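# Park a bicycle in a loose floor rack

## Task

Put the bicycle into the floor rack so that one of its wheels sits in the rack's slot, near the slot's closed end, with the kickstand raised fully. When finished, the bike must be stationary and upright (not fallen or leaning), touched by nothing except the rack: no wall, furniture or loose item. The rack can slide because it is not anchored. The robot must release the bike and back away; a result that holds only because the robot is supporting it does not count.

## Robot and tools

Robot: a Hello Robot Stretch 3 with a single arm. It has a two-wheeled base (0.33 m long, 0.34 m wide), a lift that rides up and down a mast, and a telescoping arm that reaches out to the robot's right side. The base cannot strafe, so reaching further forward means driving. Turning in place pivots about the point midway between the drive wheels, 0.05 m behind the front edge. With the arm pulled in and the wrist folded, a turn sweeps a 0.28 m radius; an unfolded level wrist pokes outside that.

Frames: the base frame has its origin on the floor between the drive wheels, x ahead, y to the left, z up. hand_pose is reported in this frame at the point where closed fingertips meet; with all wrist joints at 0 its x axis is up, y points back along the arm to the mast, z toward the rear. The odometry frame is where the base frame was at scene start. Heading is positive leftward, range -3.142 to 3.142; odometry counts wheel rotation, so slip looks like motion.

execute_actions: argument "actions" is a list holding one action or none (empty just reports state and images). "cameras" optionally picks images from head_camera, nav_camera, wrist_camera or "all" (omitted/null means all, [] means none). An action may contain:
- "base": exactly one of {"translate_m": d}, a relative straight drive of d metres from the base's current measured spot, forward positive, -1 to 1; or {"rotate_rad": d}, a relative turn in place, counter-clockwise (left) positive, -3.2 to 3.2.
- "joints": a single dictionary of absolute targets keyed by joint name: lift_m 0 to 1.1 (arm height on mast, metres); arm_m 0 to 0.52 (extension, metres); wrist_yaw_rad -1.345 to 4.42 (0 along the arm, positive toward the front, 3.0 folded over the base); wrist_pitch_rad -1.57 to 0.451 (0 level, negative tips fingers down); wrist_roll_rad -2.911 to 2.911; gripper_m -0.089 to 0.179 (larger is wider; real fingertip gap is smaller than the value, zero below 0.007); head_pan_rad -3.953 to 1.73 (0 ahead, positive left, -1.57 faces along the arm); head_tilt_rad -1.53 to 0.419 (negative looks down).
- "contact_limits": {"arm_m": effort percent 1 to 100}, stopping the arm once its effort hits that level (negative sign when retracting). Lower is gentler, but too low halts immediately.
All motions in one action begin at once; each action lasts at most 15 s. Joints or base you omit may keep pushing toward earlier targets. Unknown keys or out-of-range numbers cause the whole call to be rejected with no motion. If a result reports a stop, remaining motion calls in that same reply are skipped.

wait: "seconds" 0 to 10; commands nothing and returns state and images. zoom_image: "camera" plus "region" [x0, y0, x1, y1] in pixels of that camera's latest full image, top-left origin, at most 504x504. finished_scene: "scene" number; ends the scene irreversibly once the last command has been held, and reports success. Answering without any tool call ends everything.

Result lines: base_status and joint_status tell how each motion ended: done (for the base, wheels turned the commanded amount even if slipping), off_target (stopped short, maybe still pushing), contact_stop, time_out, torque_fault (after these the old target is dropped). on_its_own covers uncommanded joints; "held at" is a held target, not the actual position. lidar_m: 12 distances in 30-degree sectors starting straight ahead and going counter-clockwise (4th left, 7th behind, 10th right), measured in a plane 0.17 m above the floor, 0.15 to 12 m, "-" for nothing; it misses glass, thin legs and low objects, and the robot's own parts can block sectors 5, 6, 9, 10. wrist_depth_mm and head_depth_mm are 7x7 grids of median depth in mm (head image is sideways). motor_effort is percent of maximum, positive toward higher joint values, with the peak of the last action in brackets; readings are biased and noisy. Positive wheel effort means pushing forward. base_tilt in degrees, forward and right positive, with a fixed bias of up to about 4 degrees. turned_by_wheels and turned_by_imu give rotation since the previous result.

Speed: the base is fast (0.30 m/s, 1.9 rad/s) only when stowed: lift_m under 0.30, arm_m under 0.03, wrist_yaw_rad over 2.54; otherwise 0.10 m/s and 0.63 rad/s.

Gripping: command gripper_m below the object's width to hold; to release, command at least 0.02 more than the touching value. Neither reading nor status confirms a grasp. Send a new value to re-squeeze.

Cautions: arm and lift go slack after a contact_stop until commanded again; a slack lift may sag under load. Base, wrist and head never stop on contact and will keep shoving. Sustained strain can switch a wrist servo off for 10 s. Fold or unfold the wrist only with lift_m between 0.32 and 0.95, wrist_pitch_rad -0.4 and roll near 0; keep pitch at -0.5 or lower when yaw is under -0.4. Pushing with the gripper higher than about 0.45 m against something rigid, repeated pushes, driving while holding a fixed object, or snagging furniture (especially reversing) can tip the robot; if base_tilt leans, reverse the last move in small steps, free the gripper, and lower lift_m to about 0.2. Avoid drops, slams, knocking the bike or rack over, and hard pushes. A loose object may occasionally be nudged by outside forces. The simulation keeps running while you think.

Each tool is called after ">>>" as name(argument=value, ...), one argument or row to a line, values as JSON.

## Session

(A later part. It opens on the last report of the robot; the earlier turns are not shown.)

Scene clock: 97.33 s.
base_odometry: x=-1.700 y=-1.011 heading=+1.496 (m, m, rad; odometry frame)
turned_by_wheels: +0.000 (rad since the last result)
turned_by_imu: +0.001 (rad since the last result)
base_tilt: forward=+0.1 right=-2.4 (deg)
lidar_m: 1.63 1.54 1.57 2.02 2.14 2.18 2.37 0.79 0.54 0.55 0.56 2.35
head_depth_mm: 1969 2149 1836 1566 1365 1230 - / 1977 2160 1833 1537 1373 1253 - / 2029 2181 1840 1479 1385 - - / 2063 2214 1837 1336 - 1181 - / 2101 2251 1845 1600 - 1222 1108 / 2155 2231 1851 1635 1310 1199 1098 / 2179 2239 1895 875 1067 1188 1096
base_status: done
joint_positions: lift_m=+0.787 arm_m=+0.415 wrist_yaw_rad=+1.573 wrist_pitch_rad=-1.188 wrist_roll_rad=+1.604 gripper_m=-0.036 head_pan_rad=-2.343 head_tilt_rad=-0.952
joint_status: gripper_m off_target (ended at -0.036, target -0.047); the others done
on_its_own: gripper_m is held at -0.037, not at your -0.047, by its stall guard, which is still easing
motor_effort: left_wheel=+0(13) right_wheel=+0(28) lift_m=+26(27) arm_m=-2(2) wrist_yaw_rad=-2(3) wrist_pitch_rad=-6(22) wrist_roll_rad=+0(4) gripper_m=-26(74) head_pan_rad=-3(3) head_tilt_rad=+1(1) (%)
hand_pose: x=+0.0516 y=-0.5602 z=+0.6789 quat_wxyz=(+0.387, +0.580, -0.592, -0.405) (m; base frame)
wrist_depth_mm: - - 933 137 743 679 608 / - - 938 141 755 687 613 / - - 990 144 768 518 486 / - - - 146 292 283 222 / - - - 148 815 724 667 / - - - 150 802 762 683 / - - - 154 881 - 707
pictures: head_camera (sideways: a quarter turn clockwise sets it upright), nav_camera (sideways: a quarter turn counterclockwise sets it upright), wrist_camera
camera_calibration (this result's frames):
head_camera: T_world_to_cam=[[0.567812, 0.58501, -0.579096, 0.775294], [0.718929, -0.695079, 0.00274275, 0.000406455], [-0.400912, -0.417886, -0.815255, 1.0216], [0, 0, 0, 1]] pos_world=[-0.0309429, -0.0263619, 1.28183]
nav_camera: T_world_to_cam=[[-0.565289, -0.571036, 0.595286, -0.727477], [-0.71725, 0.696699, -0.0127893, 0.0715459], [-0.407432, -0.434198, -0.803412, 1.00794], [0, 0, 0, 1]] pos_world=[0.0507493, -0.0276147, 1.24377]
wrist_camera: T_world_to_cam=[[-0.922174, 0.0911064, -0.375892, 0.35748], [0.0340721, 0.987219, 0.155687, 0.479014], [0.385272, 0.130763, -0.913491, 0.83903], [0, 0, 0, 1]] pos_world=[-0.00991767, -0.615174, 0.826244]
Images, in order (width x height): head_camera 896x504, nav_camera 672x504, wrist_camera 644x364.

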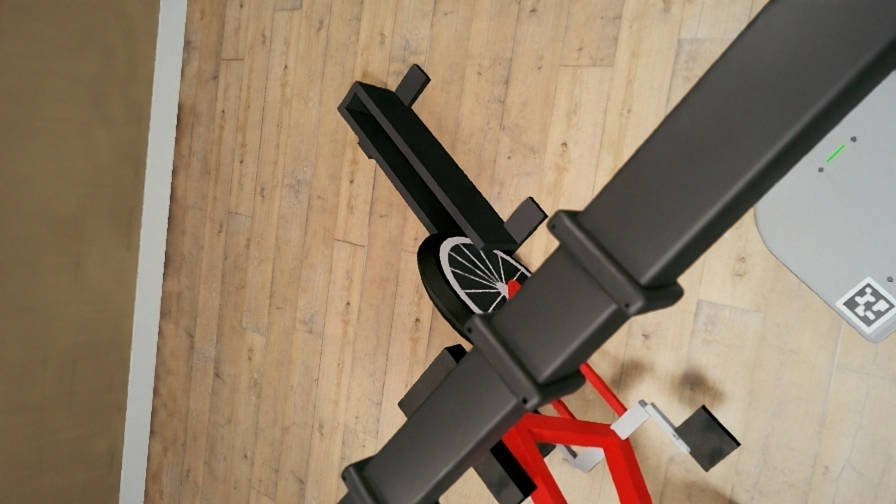

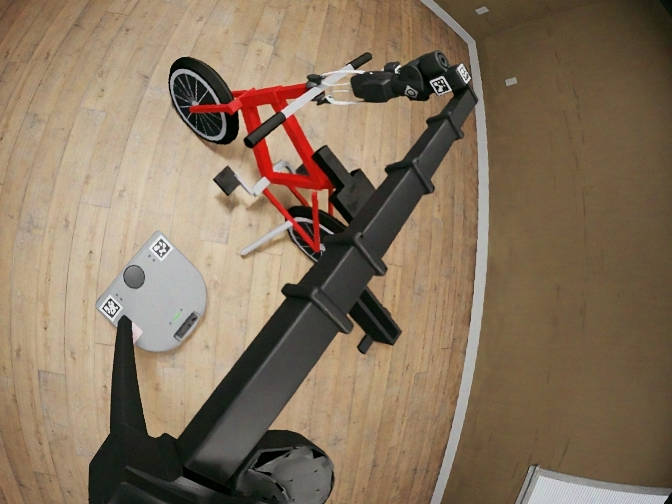

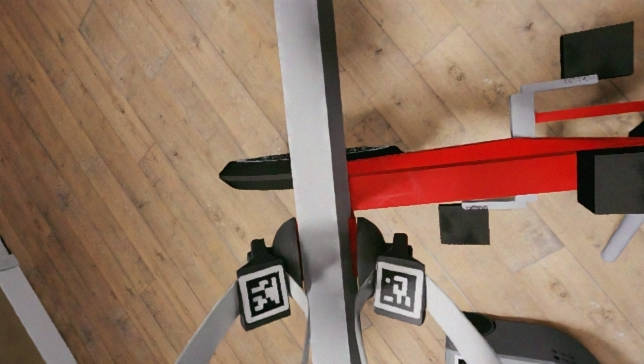

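>>> execute_actions(
  actions=[
    {"base": {"translate_m": -0.10}, "joints": {"wrist_roll_rad": 1.45, "arm_m": 0.42, "gripper_m": -0.05}},
  ],
)

Scene clock: 101.63 s.
base_odometry: x=-1.707 y=-1.111 heading=+1.496 (m, m, rad; odometry frame)
turned_by_wheels: +0.000 (rad since the last result)
turned_by_imu: +0.000 (rad since the last result)
base_tilt: forward=+0.1 right=-2.3 (deg)
lidar_m: 1.72 1.62 1.65 2.13 2.09 2.13 2.29 2.14 0.50 0.57 0.59 0.73
head_depth_mm: 1881 2064 1822 1558 1372 1230 - / 1901 2131 1837 1549 1367 1254 - / 1940 2145 1846 1478 1386 - - / 1964 2166 1837 1440 1404 1180 - / 2010 2207 1873 1598 - 1200 1113 / 2066 2244 1844 1662 1134 1225 1094 / 2079 2223 1883 870 925 1082 1086
base_status: done
joint_positions: lift_m=+0.787 arm_m=+0.420 wrist_yaw_rad=+1.571 wrist_pitch_rad=-1.197 wrist_roll_rad=+1.455 gripper_m=-0.046 head_pan_rad=-2.344 head_tilt_rad=-0.950
joint_status: gripper_m off_target (ended at -0.046, target -0.050); the others done
motor_effort: left_wheel=-1(29) right_wheel=+2(43) lift_m=+25(27) arm_m=+2(7) wrist_yaw_rad=-1(2) wrist_pitch_rad=-2(86) wrist_roll_rad=-3(11) gripper_m=-21(92) head_pan_rad=-3(3) head_tilt_rad=+1(1) (%)
hand_pose: x=+0.0494 y=-0.5649 z=+0.6783 quat_wxyz=(+0.432, +0.606, -0.560, -0.364) (m; base frame)
wrist_depth_mm: - 173 959 826 752 701 630 / - 177 952 849 783 690 647 / - 185 986 852 781 555 658 / - 186 551 504 547 690 430 / - 195 296 335 325 250 229 / - - - - 800 732 231 / - - - 927 839 740 678
pictures: head_camera (sideways: a quarter turn clockwise sets it upright), nav_camera (sideways: a quarter turn counterclockwise sets it upright), wrist_camera
camera_calibration (this result's frames):
head_camera: T_world_to_cam=[[0.567856, 0.583927, -0.580145, 0.77666], [0.718259, -0.69577, 0.00273805, 0.000416647], [-0.402049, -0.418249, -0.814509, 1.02063], [0, 0, 0, 1]] pos_world=[-0.0309864, -0.0263445, 1.28189]
nav_camera: T_world_to_cam=[[-0.565305, -0.569941, 0.59632, -0.728825], [-0.716588, 0.69738, -0.0127876, 0.0715397], [-0.408573, -0.434545, -0.802645, 1.00695], [0, 0, 0, 1]] pos_world=[0.0506703, -0.0277114, 1.24375]
wrist_camera: T_world_to_cam=[[-0.927954, -0.0558571, -0.368486, 0.267888], [-0.100005, 0.989765, 0.101807, 0.528493], [0.359028, 0.131322, -0.924042, 0.848736], [0, 0, 0, 1]] pos_world=[-0.00328021, -0.619578, 0.829177]
Images, in order (width x height): head_camera 896x504, nav_camera 672x504, wrist_camera 644x364.

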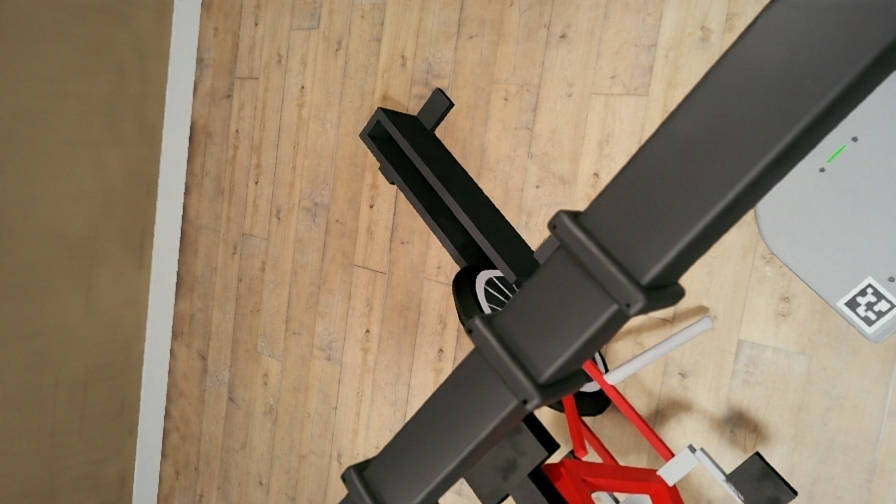

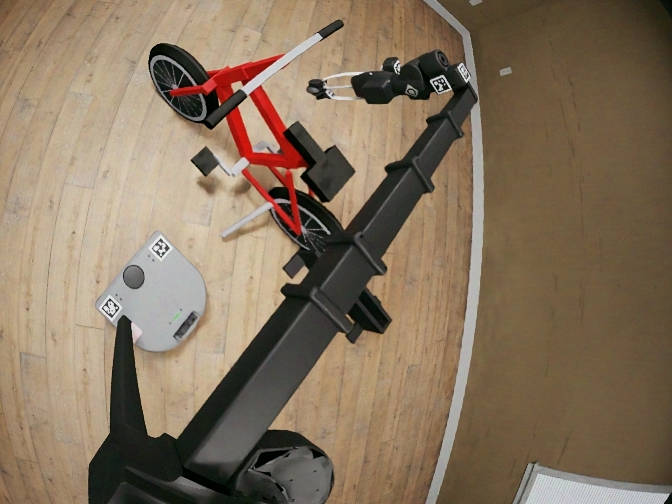

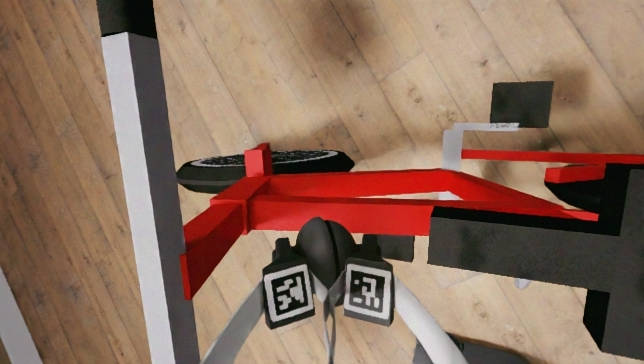

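>>> execute_actions(
  actions=[
    {"joints": {"lift_m": 0.86, "gripper_m": 0.09, "head_pan_rad": -1.5, "head_tilt_rad": -1.0}},
  ],
)

Scene clock: 103.63 s.
base_odometry: x=-1.707 y=-1.111 heading=+1.496 (m, m, rad; odometry frame)
turned_by_wheels: +0.000 (rad since the last result)
turned_by_imu: +0.000 (rad since the last result)
base_tilt: forward=+0.1 right=-2.3 (deg)
lidar_m: 1.72 1.62 1.65 2.13 2.09 2.12 2.28 2.14 0.49 0.57 0.58 0.73
head_depth_mm: 2393 - - 1537 1222 1207 1082 / - 2084 1758 886 1164 1202 1115 / - - 1780 954 1318 1188 - / 2561 2116 1776 1472 1280 1203 1118 / 2564 2126 1654 1066 1307 1202 1088 / 2459 2122 1780 1484 1280 1213 1099 / 2361 2128 1773 1534 1283 1209 1101
base_status: not commanded
joint_positions: lift_m=+0.860 arm_m=+0.420 wrist_yaw_rad=+1.571 wrist_pitch_rad=-1.198 wrist_roll_rad=+1.455 gripper_m=+0.090 head_pan_rad=-1.507 head_tilt_rad=-0.987
joint_status: all done
motor_effort: left_wheel=-1(0) right_wheel=+2(2) lift_m=+31(30) arm_m=+2(2) wrist_yaw_rad=-2(1) wrist_pitch_rad=-2(2) wrist_roll_rad=-3(3) gripper_m=+0(81) head_pan_rad=+3(38) head_tilt_rad=-8(15) (%)
hand_pose: x=+0.0494 y=-0.5649 z=+0.7510 quat_wxyz=(+0.432, +0.606, -0.560, -0.364) (m; base frame)
wrist_depth_mm: - - 955 930 818 762 691 / - - - 915 828 760 700 / - - - 938 844 623 713 / - - 393 545 587 540 287 / - - - 957 685 315 285 / - - - - 907 791 290 / - - - - 931 - 759
pictures: head_camera (sideways: a quarter turn clockwise sets it upright), nav_camera (sideways: a quarter turn counterclockwise sets it upright), wrist_camera
camera_calibration (this result's frames):
head_camera: T_world_to_cam=[[-0.0544675, 0.83365, -0.5496, 0.740664], [0.997743, 0.0670816, 0.00287117, -0.00146138], [0.0392616, -0.548204, -0.835423, 1.04513], [0, 0, 0, 1]] pos_world=[0.000766733, -0.0444128, 1.2802]
nav_camera: T_world_to_cam=[[0.0458308, -0.822992, 0.566201, -0.693312], [-0.997842, -0.0643932, -0.012828, 0.0733074], [0.0470168, -0.564391, -0.824167, 1.03215], [0, 0, 0, 1]] pos_world=[0.0563956, 0.0166685, 1.24416]
wrist_camera: T_world_to_cam=[[-0.928023, -0.0558644, -0.368311, 0.294506], [-0.0999922, 0.989764, 0.101823, 0.521073], [0.358853, 0.131322, -0.92411, 0.916], [0, 0, 0, 1]] pos_world=[-0.00329804, -0.619578, 0.901897]
Images, in order (width x height): head_camera 896x504, nav_camera 672x504, wrist_camera 644x364.

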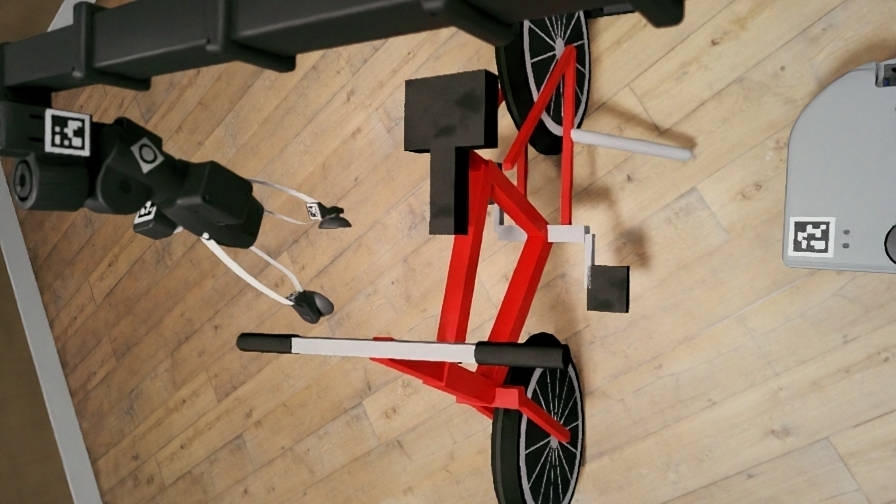

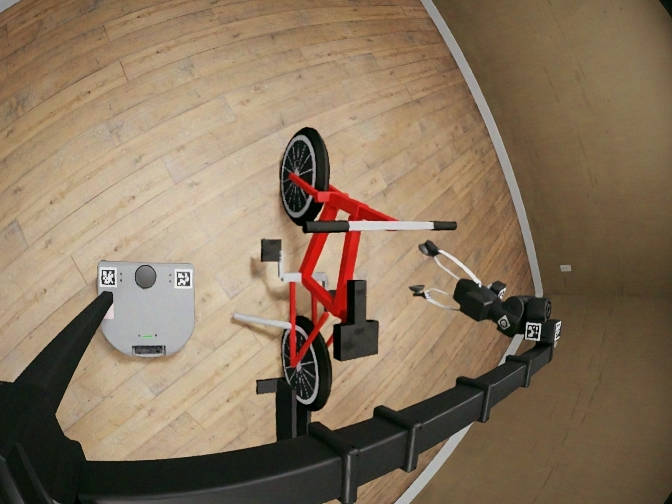

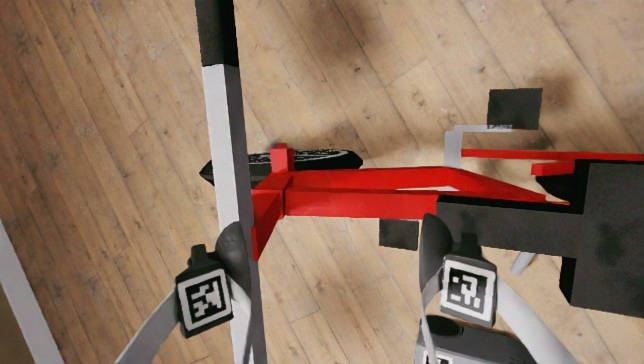

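>>> zoom_image(
  camera="head_camera",
  region=[225, 300, 605, 504],
)

>>> zoom_image(
  camera="head_camera",
  region=[480, 0, 660, 170],
)

>>> zoom_image(
  camera="nav_camera",
  region=[240, 300, 400, 460],
)

Region (225, 300, 605, 504) of head_camera's 896x504 image, scaled by 1.326, with more detail than that image has; it fills the top 271 rows of this view, and the rest is white.

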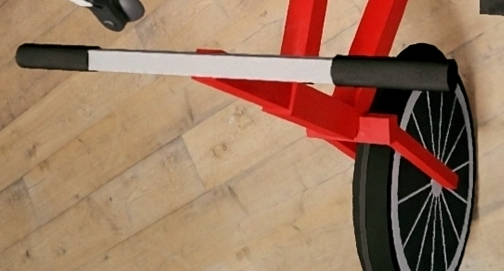

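Region (480, 0, 660, 170) of head_camera's 896x504 image, scaled by 2.800, with more detail than that image has.

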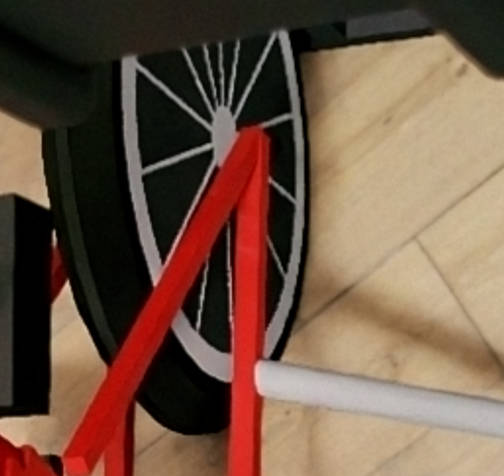

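Region (240, 300, 400, 460) of nav_camera's 672x504 image, scaled by 3.150, with more detail than that image has.

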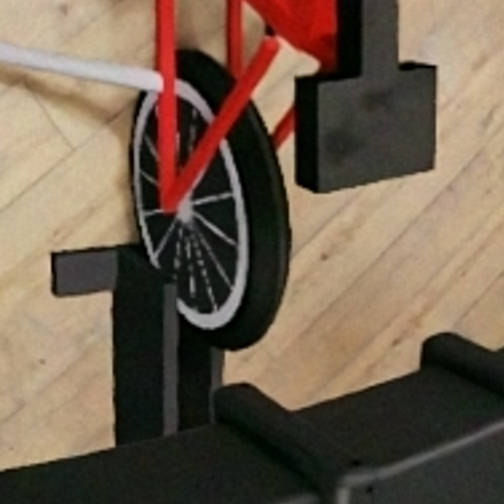

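>>> execute_actions(
  actions=[
    {"base": {"translate_m": 0.172}, "joints": {"lift_m": 0.875, "arm_m": 0.407, "wrist_yaw_rad": 0.0, "wrist_pitch_rad": -1.55, "wrist_roll_rad": -0.10, "gripper_m": 0.10}},
  ],
)

Scene clock: 111.97 s.
base_odometry: x=-1.694 y=-0.940 heading=+1.496 (m, m, rad; odometry frame)
turned_by_wheels: +0.000 (rad since the last result)
turned_by_imu: +0.000 (rad since the last result)
base_tilt: forward=+0.1 right=-2.3 (deg)
lidar_m: 1.57 1.48 1.50 1.95 2.19 2.22 2.43 0.78 0.58 0.54 0.55 2.27
head_depth_mm: - - 1734 1213 1141 1190 1087 / - 2027 1773 1470 1297 1207 1111 / - - 1731 1445 1105 1211 - / 2578 2121 1753 985 1303 1215 1117 / 2483 2076 1787 1536 1264 1215 1094 / 2445 2123 1789 1531 1252 1206 1093 / 2368 2121 1786 1543 1331 1212 1091
base_status: done
joint_positions: lift_m=+0.875 arm_m=+0.407 wrist_yaw_rad=+0.003 wrist_pitch_rad=-1.543 wrist_roll_rad=-0.096 gripper_m=+0.100 head_pan_rad=-1.507 head_tilt_rad=-0.987
joint_status: all done
motor_effort: left_wheel=-1(5) right_wheel=+2(9) lift_m=+31(31) arm_m=-2(0) wrist_yaw_rad=-3(3) wrist_pitch_rad=-4(5) wrist_roll_rad=-3(4) gripper_m=+0(46) head_pan_rad=+3(3) head_tilt_rad=-8(8) (%)
hand_pose: x=-0.0217 y=-0.5353 z=+0.7567 quat_wxyz=(+0.531, +0.517, -0.481, -0.468) (m; base frame)
wrist_depth_mm: 867 848 871 842 849 860 845 / 895 901 878 864 889 860 856 / 903 885 883 886 874 887 867 / 914 906 552 326 419 364 364 / 931 920 917 709 912 914 369 / 961 931 928 924 930 931 957 / 936 969 943 240 960 957 938
pictures: head_camera (sideways: a quarter turn clockwise sets it upright), nav_camera (sideways: a quarter turn counterclockwise sets it upright), wrist_camera
camera_calibration (this result's frames):
head_camera: T_world_to_cam=[[-0.0546743, 0.833642, -0.549592, 0.740654], [0.997727, 0.0673286, 0.00287121, -0.00146133], [0.0393968, -0.548185, -0.835428, 1.04514], [0, 0, 0, 1]] pos_world=[0.000777715, -0.0444139, 1.2802]
nav_camera: T_world_to_cam=[[0.0460349, -0.822987, 0.566193, -0.693303], [-0.997826, -0.0646401, -0.012828, 0.0733073], [0.047156, -0.564371, -0.824173, 1.03216], [0, 0, 0, 1]] pos_world=[0.0563915, 0.0166815, 1.24416]
wrist_camera: T_world_to_cam=[[-0.999234, -0.0389804, -0.00358191, -0.0361877], [-0.0391411, 0.993721, 0.104817, 0.48524], [-0.000526388, 0.104877, -0.994485, 0.97415], [0, 0, 0, 1]] pos_world=[-0.0166544, -0.585769, 0.917787]
Images, in order (width x height): head_camera 896x504, nav_camera 672x504, wrist_camera 644x364.

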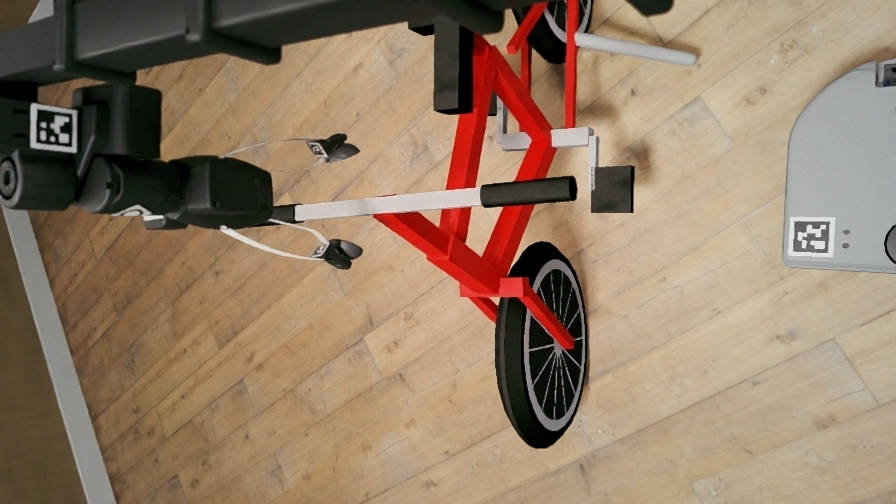

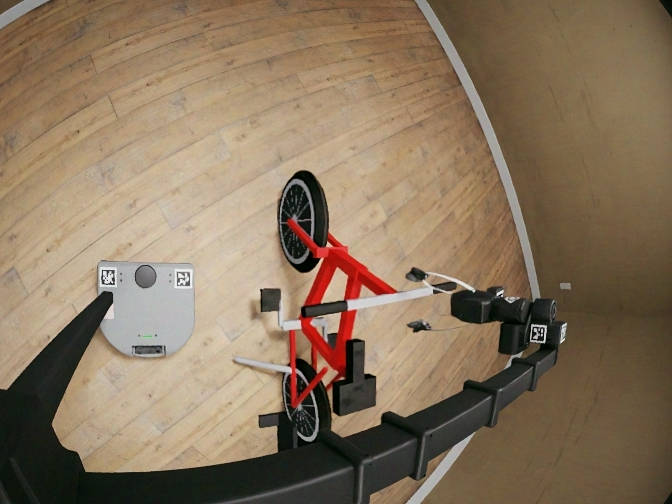

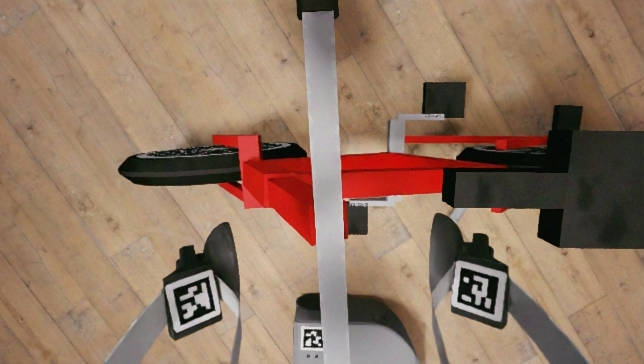

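>>> execute_actions(
  actions=[
    {"joints": {"lift_m": 0.786, "gripper_m": 0.075, "head_pan_rad": -2.40, "head_tilt_rad": -0.93}},
  ],
)

Scene clock: 113.90 s.
base_odometry: x=-1.694 y=-0.940 heading=+1.496 (m, m, rad; odometry frame)
turned_by_wheels: +0.000 (rad since the last result)
turned_by_imu: +0.000 (rad since the last result)
base_tilt: forward=+0.1 right=-2.3 (deg)
lidar_m: 1.57 1.47 1.51 1.95 2.18 2.22 2.43 0.78 0.57 0.54 0.55 2.27
head_depth_mm: 1985 2178 1870 1594 1381 1221 - / 2032 2222 1876 1588 1379 1257 - / 2047 2224 1869 1500 1390 - - / 2068 2272 1872 1368 1419 1184 - / 2119 2289 1878 1148 - 1205 1116 / 2155 2301 1885 936 1120 1188 1104 / 2155 2311 1904 - 1157 1211 1106
base_status: not commanded
joint_positions: lift_m=+0.786 arm_m=+0.407 wrist_yaw_rad=+0.003 wrist_pitch_rad=-1.543 wrist_roll_rad=-0.096 gripper_m=+0.075 head_pan_rad=-2.393 head_tilt_rad=-0.932
joint_status: all done
motor_effort: left_wheel=-1(1) right_wheel=+2(2) lift_m=+23(25) arm_m=-2(2) wrist_yaw_rad=-3(2) wrist_pitch_rad=-4(4) wrist_roll_rad=-3(3) gripper_m=+0(76) head_pan_rad=-3(40) head_tilt_rad=+1(11) (%)
hand_pose: x=-0.0217 y=-0.5352 z=+0.6681 quat_wxyz=(+0.531, +0.517, -0.481, -0.468) (m; base frame)
wrist_depth_mm: 767 792 781 121 778 766 770 / 784 790 783 124 783 786 769 / 802 805 810 127 798 792 757 / 820 471 412 132 328 307 276 / 845 835 846 135 825 822 292 / 850 843 - 144 838 834 842 / 871 863 870 142 856 850 861
pictures: head_camera (sideways: a quarter turn clockwise sets it upright), nav_camera (sideways: a quarter turn counterclockwise sets it upright), wrist_camera
camera_calibration (this result's frames):
head_camera: T_world_to_cam=[[0.587882, 0.548244, -0.59483, 0.795671], [0.683464, -0.72998, 0.00267141, 0.000715589], [-0.432749, -0.408115, -0.803847, 1.00696], [0, 0, 0, 1]] pos_world=[-0.0324889, -0.0247441, 1.28273]
nav_camera: T_world_to_cam=[[-0.584437, -0.5342, 0.610789, -0.747558], [-0.68185, 0.731381, -0.0127614, 0.071294], [-0.439902, -0.423924, -0.791691, 0.992901], [0, 0, 0, 1]] pos_world=[0.04849, -0.0305741, 1.24358]
wrist_camera: T_world_to_cam=[[-0.999234, -0.0389744, -0.0035977, -0.0364873], [-0.0391365, 0.993675, 0.105256, 0.494098], [-0.000527353, 0.105316, -0.994439, 0.886203], [0, 0, 0, 1]] pos_world=[-0.0166547, -0.585726, 0.829136]
Images, in order (width x height): head_camera 896x504, nav_camera 672x504, wrist_camera 644x364.

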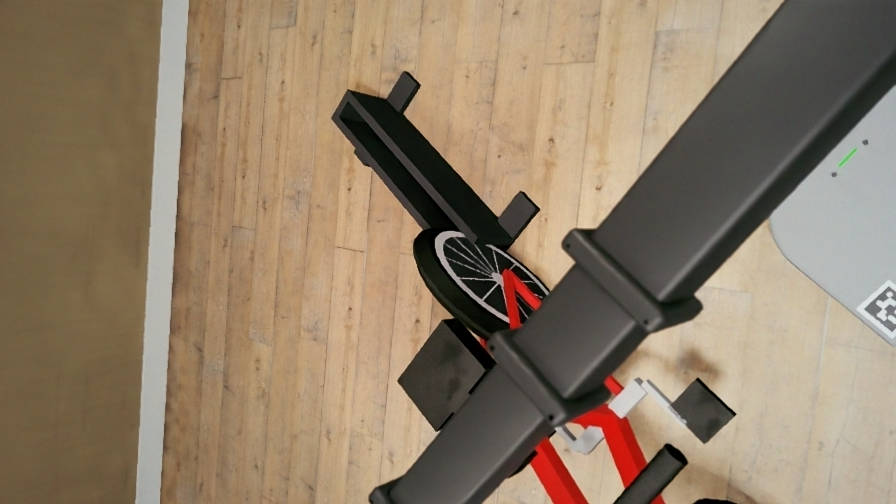

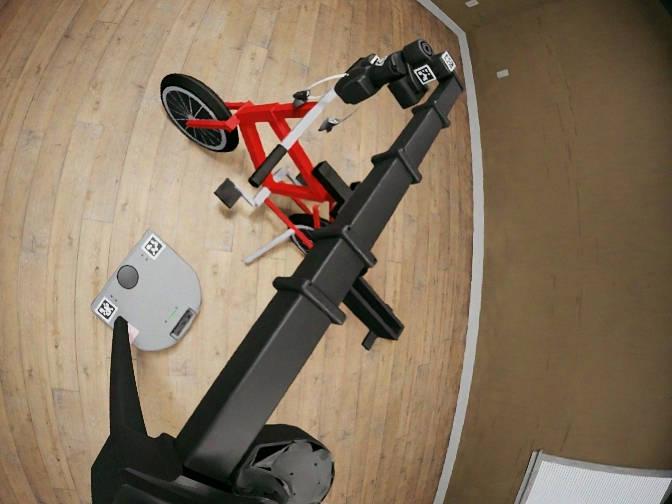

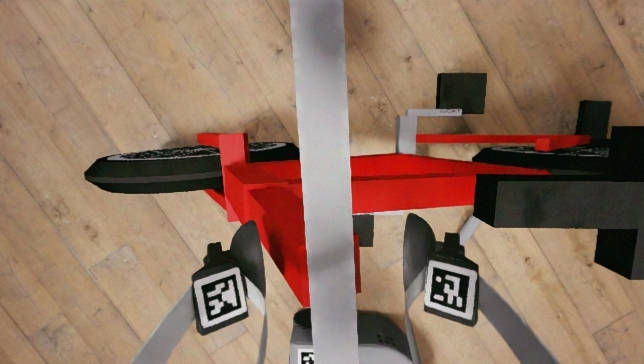

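>>> execute_actions(
  actions=[
    {"joints": {"gripper_m": -0.045}},
  ],
)

>>> zoom_image(
  camera="head_camera",
  region=[405, 185, 555, 335],
)

>>> zoom_image(
  camera="head_camera",
  region=[320, 60, 440, 180],
)

Scene clock: 115.67 s.
base_odometry: x=-1.694 y=-0.940 heading=+1.496 (m, m, rad; odometry frame)
turned_by_wheels: +0.000 (rad since the last result)
turned_by_imu: +0.000 (rad since the last result)
base_tilt: forward=+0.1 right=-2.3 (deg)
lidar_m: 1.57 1.48 1.50 1.94 2.19 2.22 2.44 0.78 0.58 0.54 0.55 2.26
head_depth_mm: 2008 2200 1870 1580 1387 1218 - / 2010 2203 1878 1583 1388 1264 - / 2092 2227 1868 1511 1382 - - / 2069 2242 1885 1369 1417 1190 - / 2113 2298 1884 1148 - 1209 1118 / 2154 2314 1879 936 1126 1192 1101 / 2175 2317 1903 - 1114 1210 1105
base_status: not commanded
joint_positions: lift_m=+0.786 arm_m=+0.407 wrist_yaw_rad=+0.002 wrist_pitch_rad=-1.548 wrist_roll_rad=-0.097 gripper_m=-0.044 head_pan_rad=-2.393 head_tilt_rad=-0.932
joint_status: all done
motor_effort: left_wheel=+3(3) right_wheel=-5(7) lift_m=+22(23) arm_m=-2(2) wrist_yaw_rad=-2(3) wrist_pitch_rad=-1(4) wrist_roll_rad=-2(3) gripper_m=-33(100) head_pan_rad=-3(3) head_tilt_rad=+0(1) (%)
hand_pose: x=-0.0217 y=-0.5340 z=+0.6682 quat_wxyz=(+0.530, +0.518, -0.480, -0.469) (m; base frame)
wrist_depth_mm: 788 784 776 121 767 767 772 / 795 785 791 125 793 777 797 / 791 812 802 128 791 805 762 / 842 489 421 132 331 310 274 / 835 831 844 135 831 808 294 / 855 848 850 139 - 843 829 / 876 867 851 144 858 851 852
pictures: head_camera (sideways: a quarter turn clockwise sets it upright), nav_camera (sideways: a quarter turn counterclockwise sets it upright), wrist_camera
camera_calibration (this result's frames):
head_camera: T_world_to_cam=[[0.58788, 0.548231, -0.594845, 0.79569], [0.683456, -0.729987, 0.00267135, 0.000715722], [-0.432764, -0.408121, -0.803836, 1.00694], [0, 0, 0, 1]] pos_world=[-0.0324894, -0.0247439, 1.28273]
nav_camera: T_world_to_cam=[[-0.584435, -0.534187, 0.610803, -0.747577], [-0.681842, 0.731388, -0.0127613, 0.0712939], [-0.439917, -0.42393, -0.79168, 0.992887], [0, 0, 0, 1]] pos_world=[0.0484889, -0.0305752, 1.24358]
wrist_camera: T_world_to_cam=[[-0.999228, -0.0390987, -0.00373818, -0.0364025], [-0.0392727, 0.993181, 0.109769, 0.489649], [-0.000579149, 0.109832, -0.99395, 0.888243], [0, 0, 0, 1]] pos_world=[-0.0166301, -0.58529, 0.828985]
Images, in order (width x height): head_camera 896x504, nav_camera 672x504, wrist_camera 644x364.

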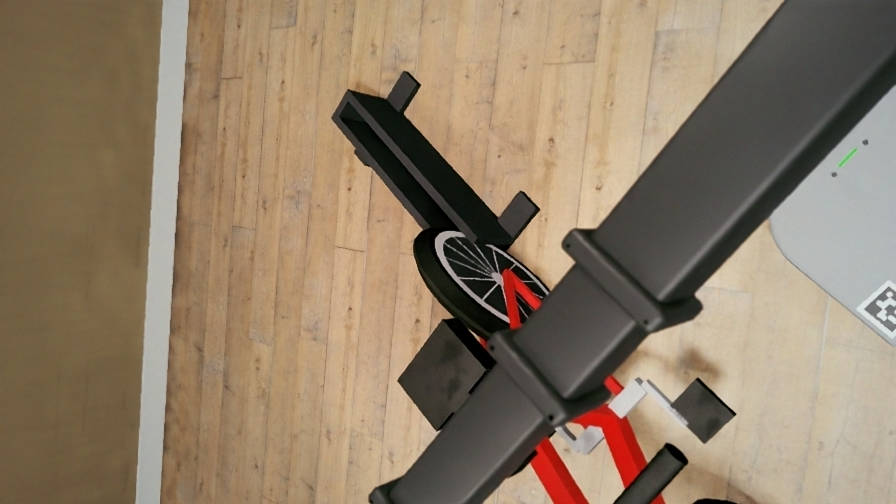

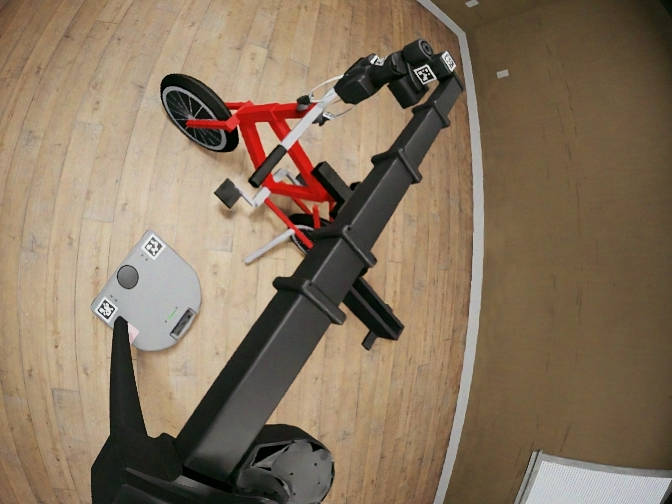

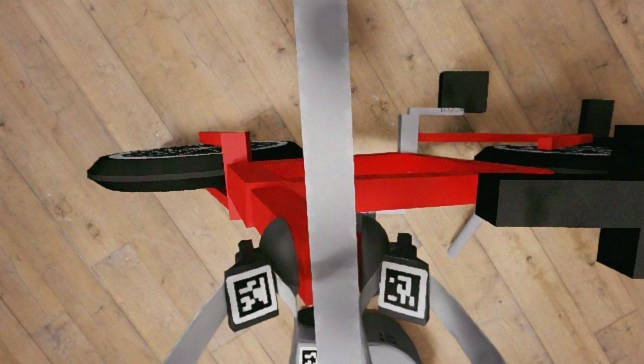

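Region (405, 185, 555, 335) of head_camera's 896x504 image, scaled by 3.360, with more detail than that image has.

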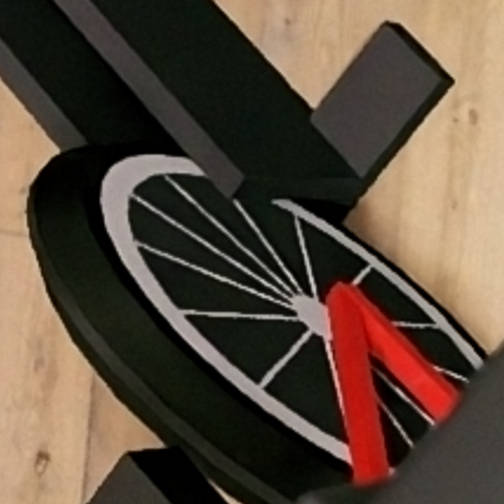

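Region (320, 60, 440, 180) of head_camera's 896x504 image, scaled by 4.200, with more detail than that image has.

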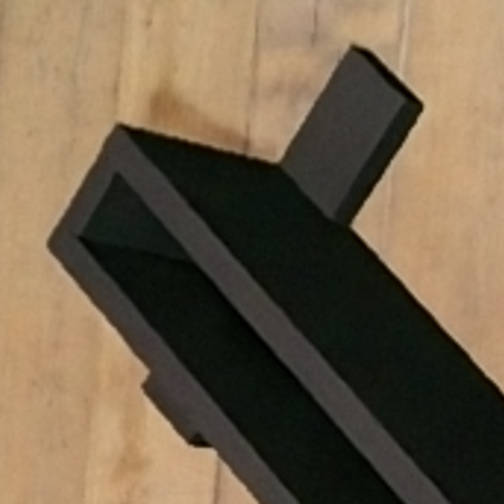

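>>> execute_actions(
  actions=[
    {"base": {"translate_m": 0.14}, "joints": {"wrist_roll_rad": 0.36, "arm_m": 0.436, "gripper_m": -0.05}},
  ],
)

Scene clock: 119.80 s.
base_odometry: x=-1.684 y=-0.800 heading=+1.496 (m, m, rad; odometry frame)
turned_by_wheels: +0.000 (rad since the last result)
turned_by_imu: +0.000 (rad since the last result)
base_tilt: forward=+0.1 right=-2.3 (deg)
lidar_m: 1.45 1.36 1.39 1.80 2.27 2.30 2.56 0.77 0.59 0.54 0.60 2.09
head_depth_mm: 2076 2268 1857 1581 1375 1222 - / 2130 2306 1863 1588 1390 1264 - / 2159 2290 1883 1511 1382 - - / 2186 2306 1866 1337 1409 - - / 2223 2306 1902 1181 - 1208 1116 / 2233 2301 1890 933 1147 1194 1099 / 2274 2325 1893 - 1142 1213 1100
base_status: done
joint_positions: lift_m=+0.786 arm_m=+0.436 wrist_yaw_rad=-0.004 wrist_pitch_rad=-1.558 wrist_roll_rad=+0.367 gripper_m=-0.035 head_pan_rad=-2.393 head_tilt_rad=-0.932
joint_status: gripper_m off_target (ended at -0.035, target -0.050); the others done
on_its_own: gripper_m is held at -0.037, not at your -0.050, by its stall guard, which is still easing
motor_effort: left_wheel=-1(20) right_wheel=+0(49) lift_m=+26(26) arm_m=+3(2) wrist_yaw_rad=+3(17) wrist_pitch_rad=+3(4) wrist_roll_rad=-4(24) gripper_m=-17(82) head_pan_rad=-4(4) head_tilt_rad=+0(1) (%)
hand_pose: x=-0.0216 y=-0.5598 z=+0.6682 quat_wxyz=(+0.402, +0.397, -0.587, -0.580) (m; base frame)
wrist_depth_mm: 787 801 771 131 759 764 279 / 796 791 779 132 791 499 264 / 813 821 807 516 332 273 302 / 843 551 460 135 820 795 806 / 851 845 838 137 821 839 817 / 878 850 859 138 - 842 861 / 898 889 888 863 - - 861
pictures: head_camera (sideways: a quarter turn clockwise sets it upright), nav_camera (sideways: a quarter turn counterclockwise sets it upright), wrist_camera
camera_calibration (this result's frames):
head_camera: T_world_to_cam=[[0.587817, 0.548055, -0.595069, 0.795982], [0.683379, -0.730059, 0.00267032, 0.000717534], [-0.432972, -0.408227, -0.80367, 1.00673], [0, 0, 0, 1]] pos_world=[-0.0324959, -0.0247434, 1.28274]
nav_camera: T_world_to_cam=[[-0.584367, -0.534009, 0.611024, -0.747865], [-0.681767, 0.731458, -0.0127609, 0.0712929], [-0.440124, -0.424033, -0.791509, 0.992667], [0, 0, 0, 1]] pos_world=[0.0484738, -0.0305908, 1.24358]
wrist_camera: T_world_to_cam=[[-0.908509, 0.417754, -0.00962749, 0.224319], [0.413671, 0.902409, 0.12056, 0.466995], [0.0590524, 0.105547, -0.992659, 0.88917], [0, 0, 0, 1]] pos_world=[-0.0418945, -0.60898, 0.828501]
Images, in order (width x height): head_camera 896x504, nav_camera 672x504, wrist_camera 644x364.

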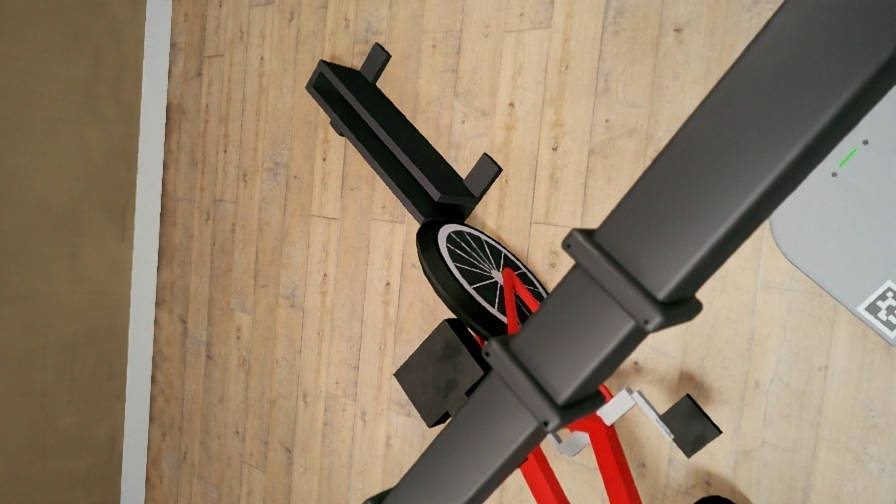

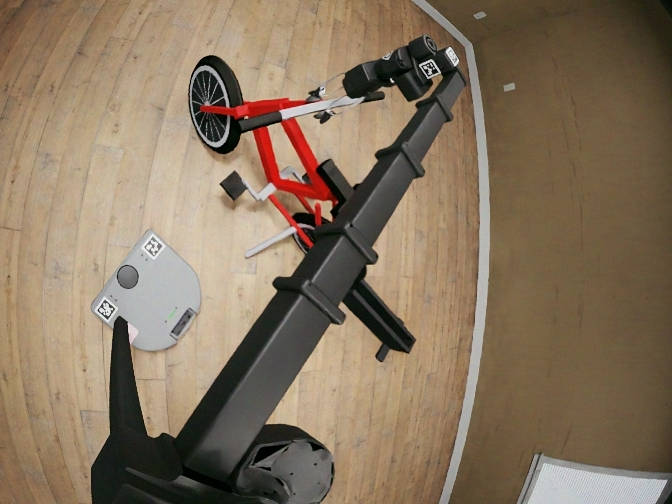

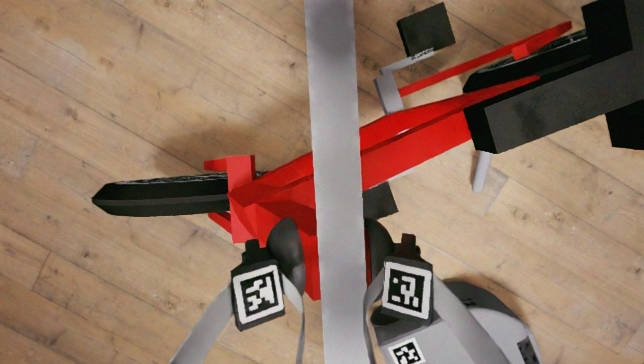

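>>> execute_actions(
  actions=[
    {"joints": {"wrist_roll_rad": 0.08, "arm_m": 0.468, "gripper_m": -0.046}},
  ],
)

>>> zoom_image(
  camera="head_camera",
  region=[395, 145, 555, 305],
)

>>> zoom_image(
  camera="head_camera",
  region=[295, 30, 415, 150],
)

Scene clock: 121.17 s.
base_odometry: x=-1.684 y=-0.800 heading=+1.496 (m, m, rad; odometry frame)
turned_by_wheels: +0.000 (rad since the last result)
turned_by_imu: +0.000 (rad since the last result)
base_tilt: forward=+0.1 right=-2.4 (deg)
lidar_m: 1.45 1.36 1.39 1.80 2.26 2.30 2.56 0.78 0.59 0.57 0.61 2.09
head_depth_mm: 2114 2293 1872 1591 1383 1217 - / 2120 2297 1875 1574 1384 1266 - / 2139 2287 1889 1509 1374 - - / 2175 2312 1878 1368 1427 1190 - / 2204 2279 1875 1202 - 1206 1116 / 2228 2313 1904 936 1233 1207 1096 / 2278 2299 1878 - 1173 1213 1107
base_status: not commanded
joint_positions: lift_m=+0.786 arm_m=+0.468 wrist_yaw_rad=-0.007 wrist_pitch_rad=-1.555 wrist_roll_rad=+0.098 gripper_m=-0.041 head_pan_rad=-2.393 head_tilt_rad=-0.932
joint_status: gripper_m off_target (ended at -0.041, target -0.046); the others done
motor_effort: left_wheel=-2(3) right_wheel=+3(6) lift_m=+24(26) arm_m=+3(5) wrist_yaw_rad=+5(12) wrist_pitch_rad=+2(4) wrist_roll_rad=-10(24) gripper_m=-30(75) head_pan_rad=-3(4) head_tilt_rad=+1(1) (%)
hand_pose: x=-0.0215 y=-0.5925 z=+0.6683 quat_wxyz=(+0.477, +0.469, -0.529, -0.522) (m; base frame)
wrist_depth_mm: 779 770 773 128 771 762 765 / 807 790 797 130 783 768 775 / 806 818 796 810 794 606 303 / 848 492 456 234 324 276 273 / 846 844 838 136 826 819 817 / 871 858 864 138 - 848 823 / 874 870 863 141 - 861 873
pictures: head_camera (sideways: a quarter turn clockwise sets it upright), nav_camera (sideways: a quarter turn counterclockwise sets it upright), wrist_camera
camera_calibration (this result's frames):
head_camera: T_world_to_cam=[[0.587817, 0.548052, -0.595071, 0.795985], [0.683377, -0.730061, 0.00267031, 0.000717561], [-0.432975, -0.408227, -0.803669, 1.00673], [0, 0, 0, 1]] pos_world=[-0.032496, -0.0247433, 1.28274]
nav_camera: T_world_to_cam=[[-0.584367, -0.534006, 0.611026, -0.747868], [-0.681765, 0.73146, -0.0127609, 0.0712929], [-0.440127, -0.424033, -0.791508, 0.992665], [0, 0, 0, 1]] pos_world=[0.0484735, -0.0305911, 1.24358]
wrist_camera: T_world_to_cam=[[-0.986242, 0.165163, -0.00688361, 0.0848879], [0.163231, 0.979591, 0.117289, 0.539011], [0.0261149, 0.114552, -0.993074, 0.897539], [0, 0, 0, 1]] pos_world=[-0.0277022, -0.644846, 0.828687]
Images, in order (width x height): head_camera 896x504, nav_camera 672x504, wrist_camera 644x364.

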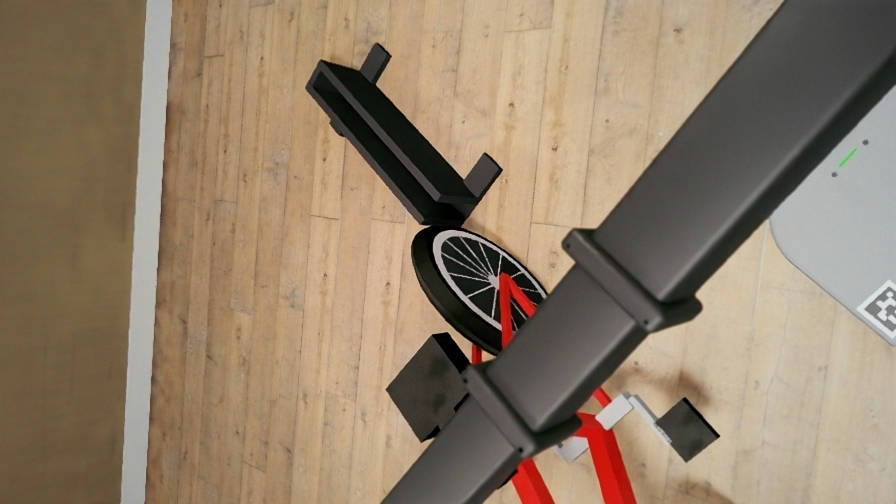

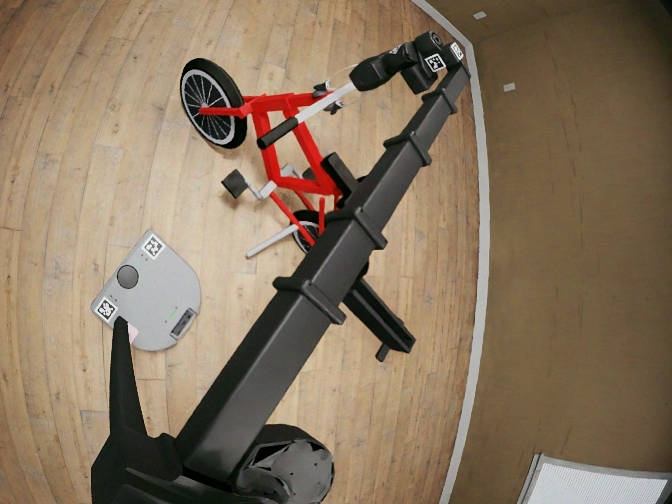

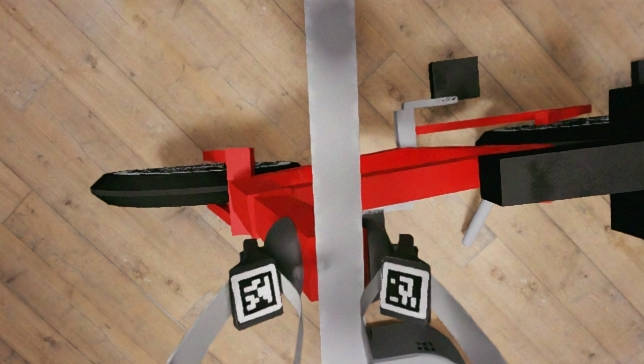

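Region (395, 145, 555, 305) of head_camera's 896x504 image, scaled by 3.150, with more detail than that image has.

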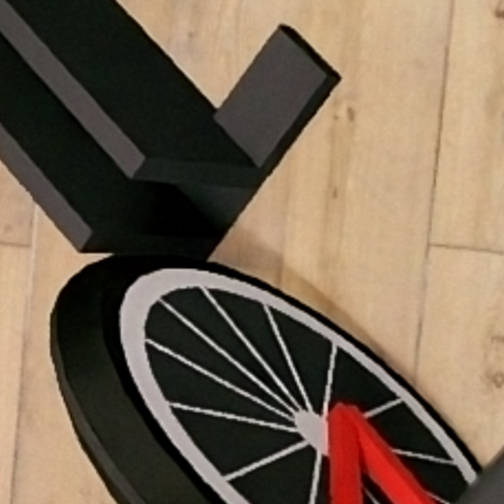

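Region (295, 30, 415, 150) of head_camera's 896x504 image, scaled by 4.200, with more detail than that image has.

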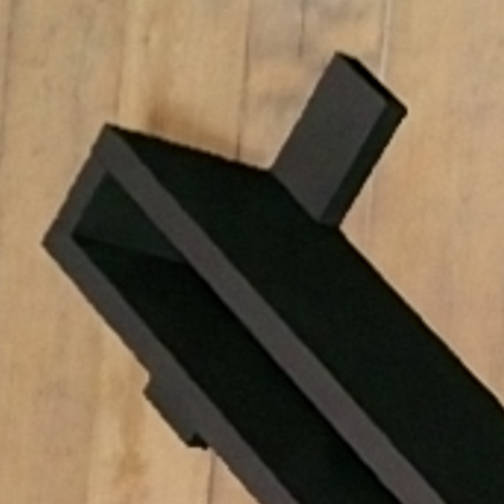

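>>> zoom_image(
  camera="wrist_camera",
  region=[344, 40, 644, 260],
)

>>> zoom_image(
  camera="wrist_camera",
  region=[70, 100, 370, 320],
)

Region (344, 40, 644, 260) of wrist_camera's 644x364 image, scaled by 1.680; it fills the top 370 rows of this view, and the rest is white.

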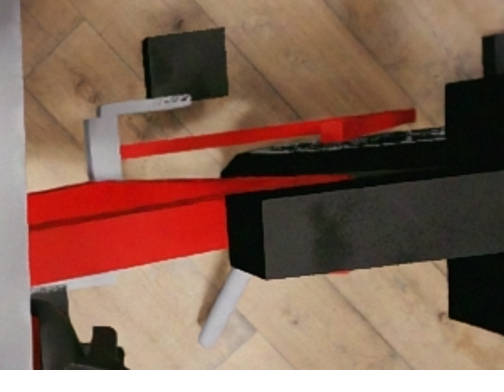

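Region (70, 100, 370, 320) of wrist_camera's 644x364 image, scaled by 1.680; it fills the top 370 rows of this view, and the rest is white.

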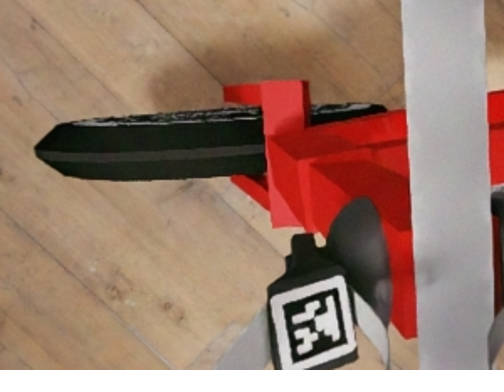

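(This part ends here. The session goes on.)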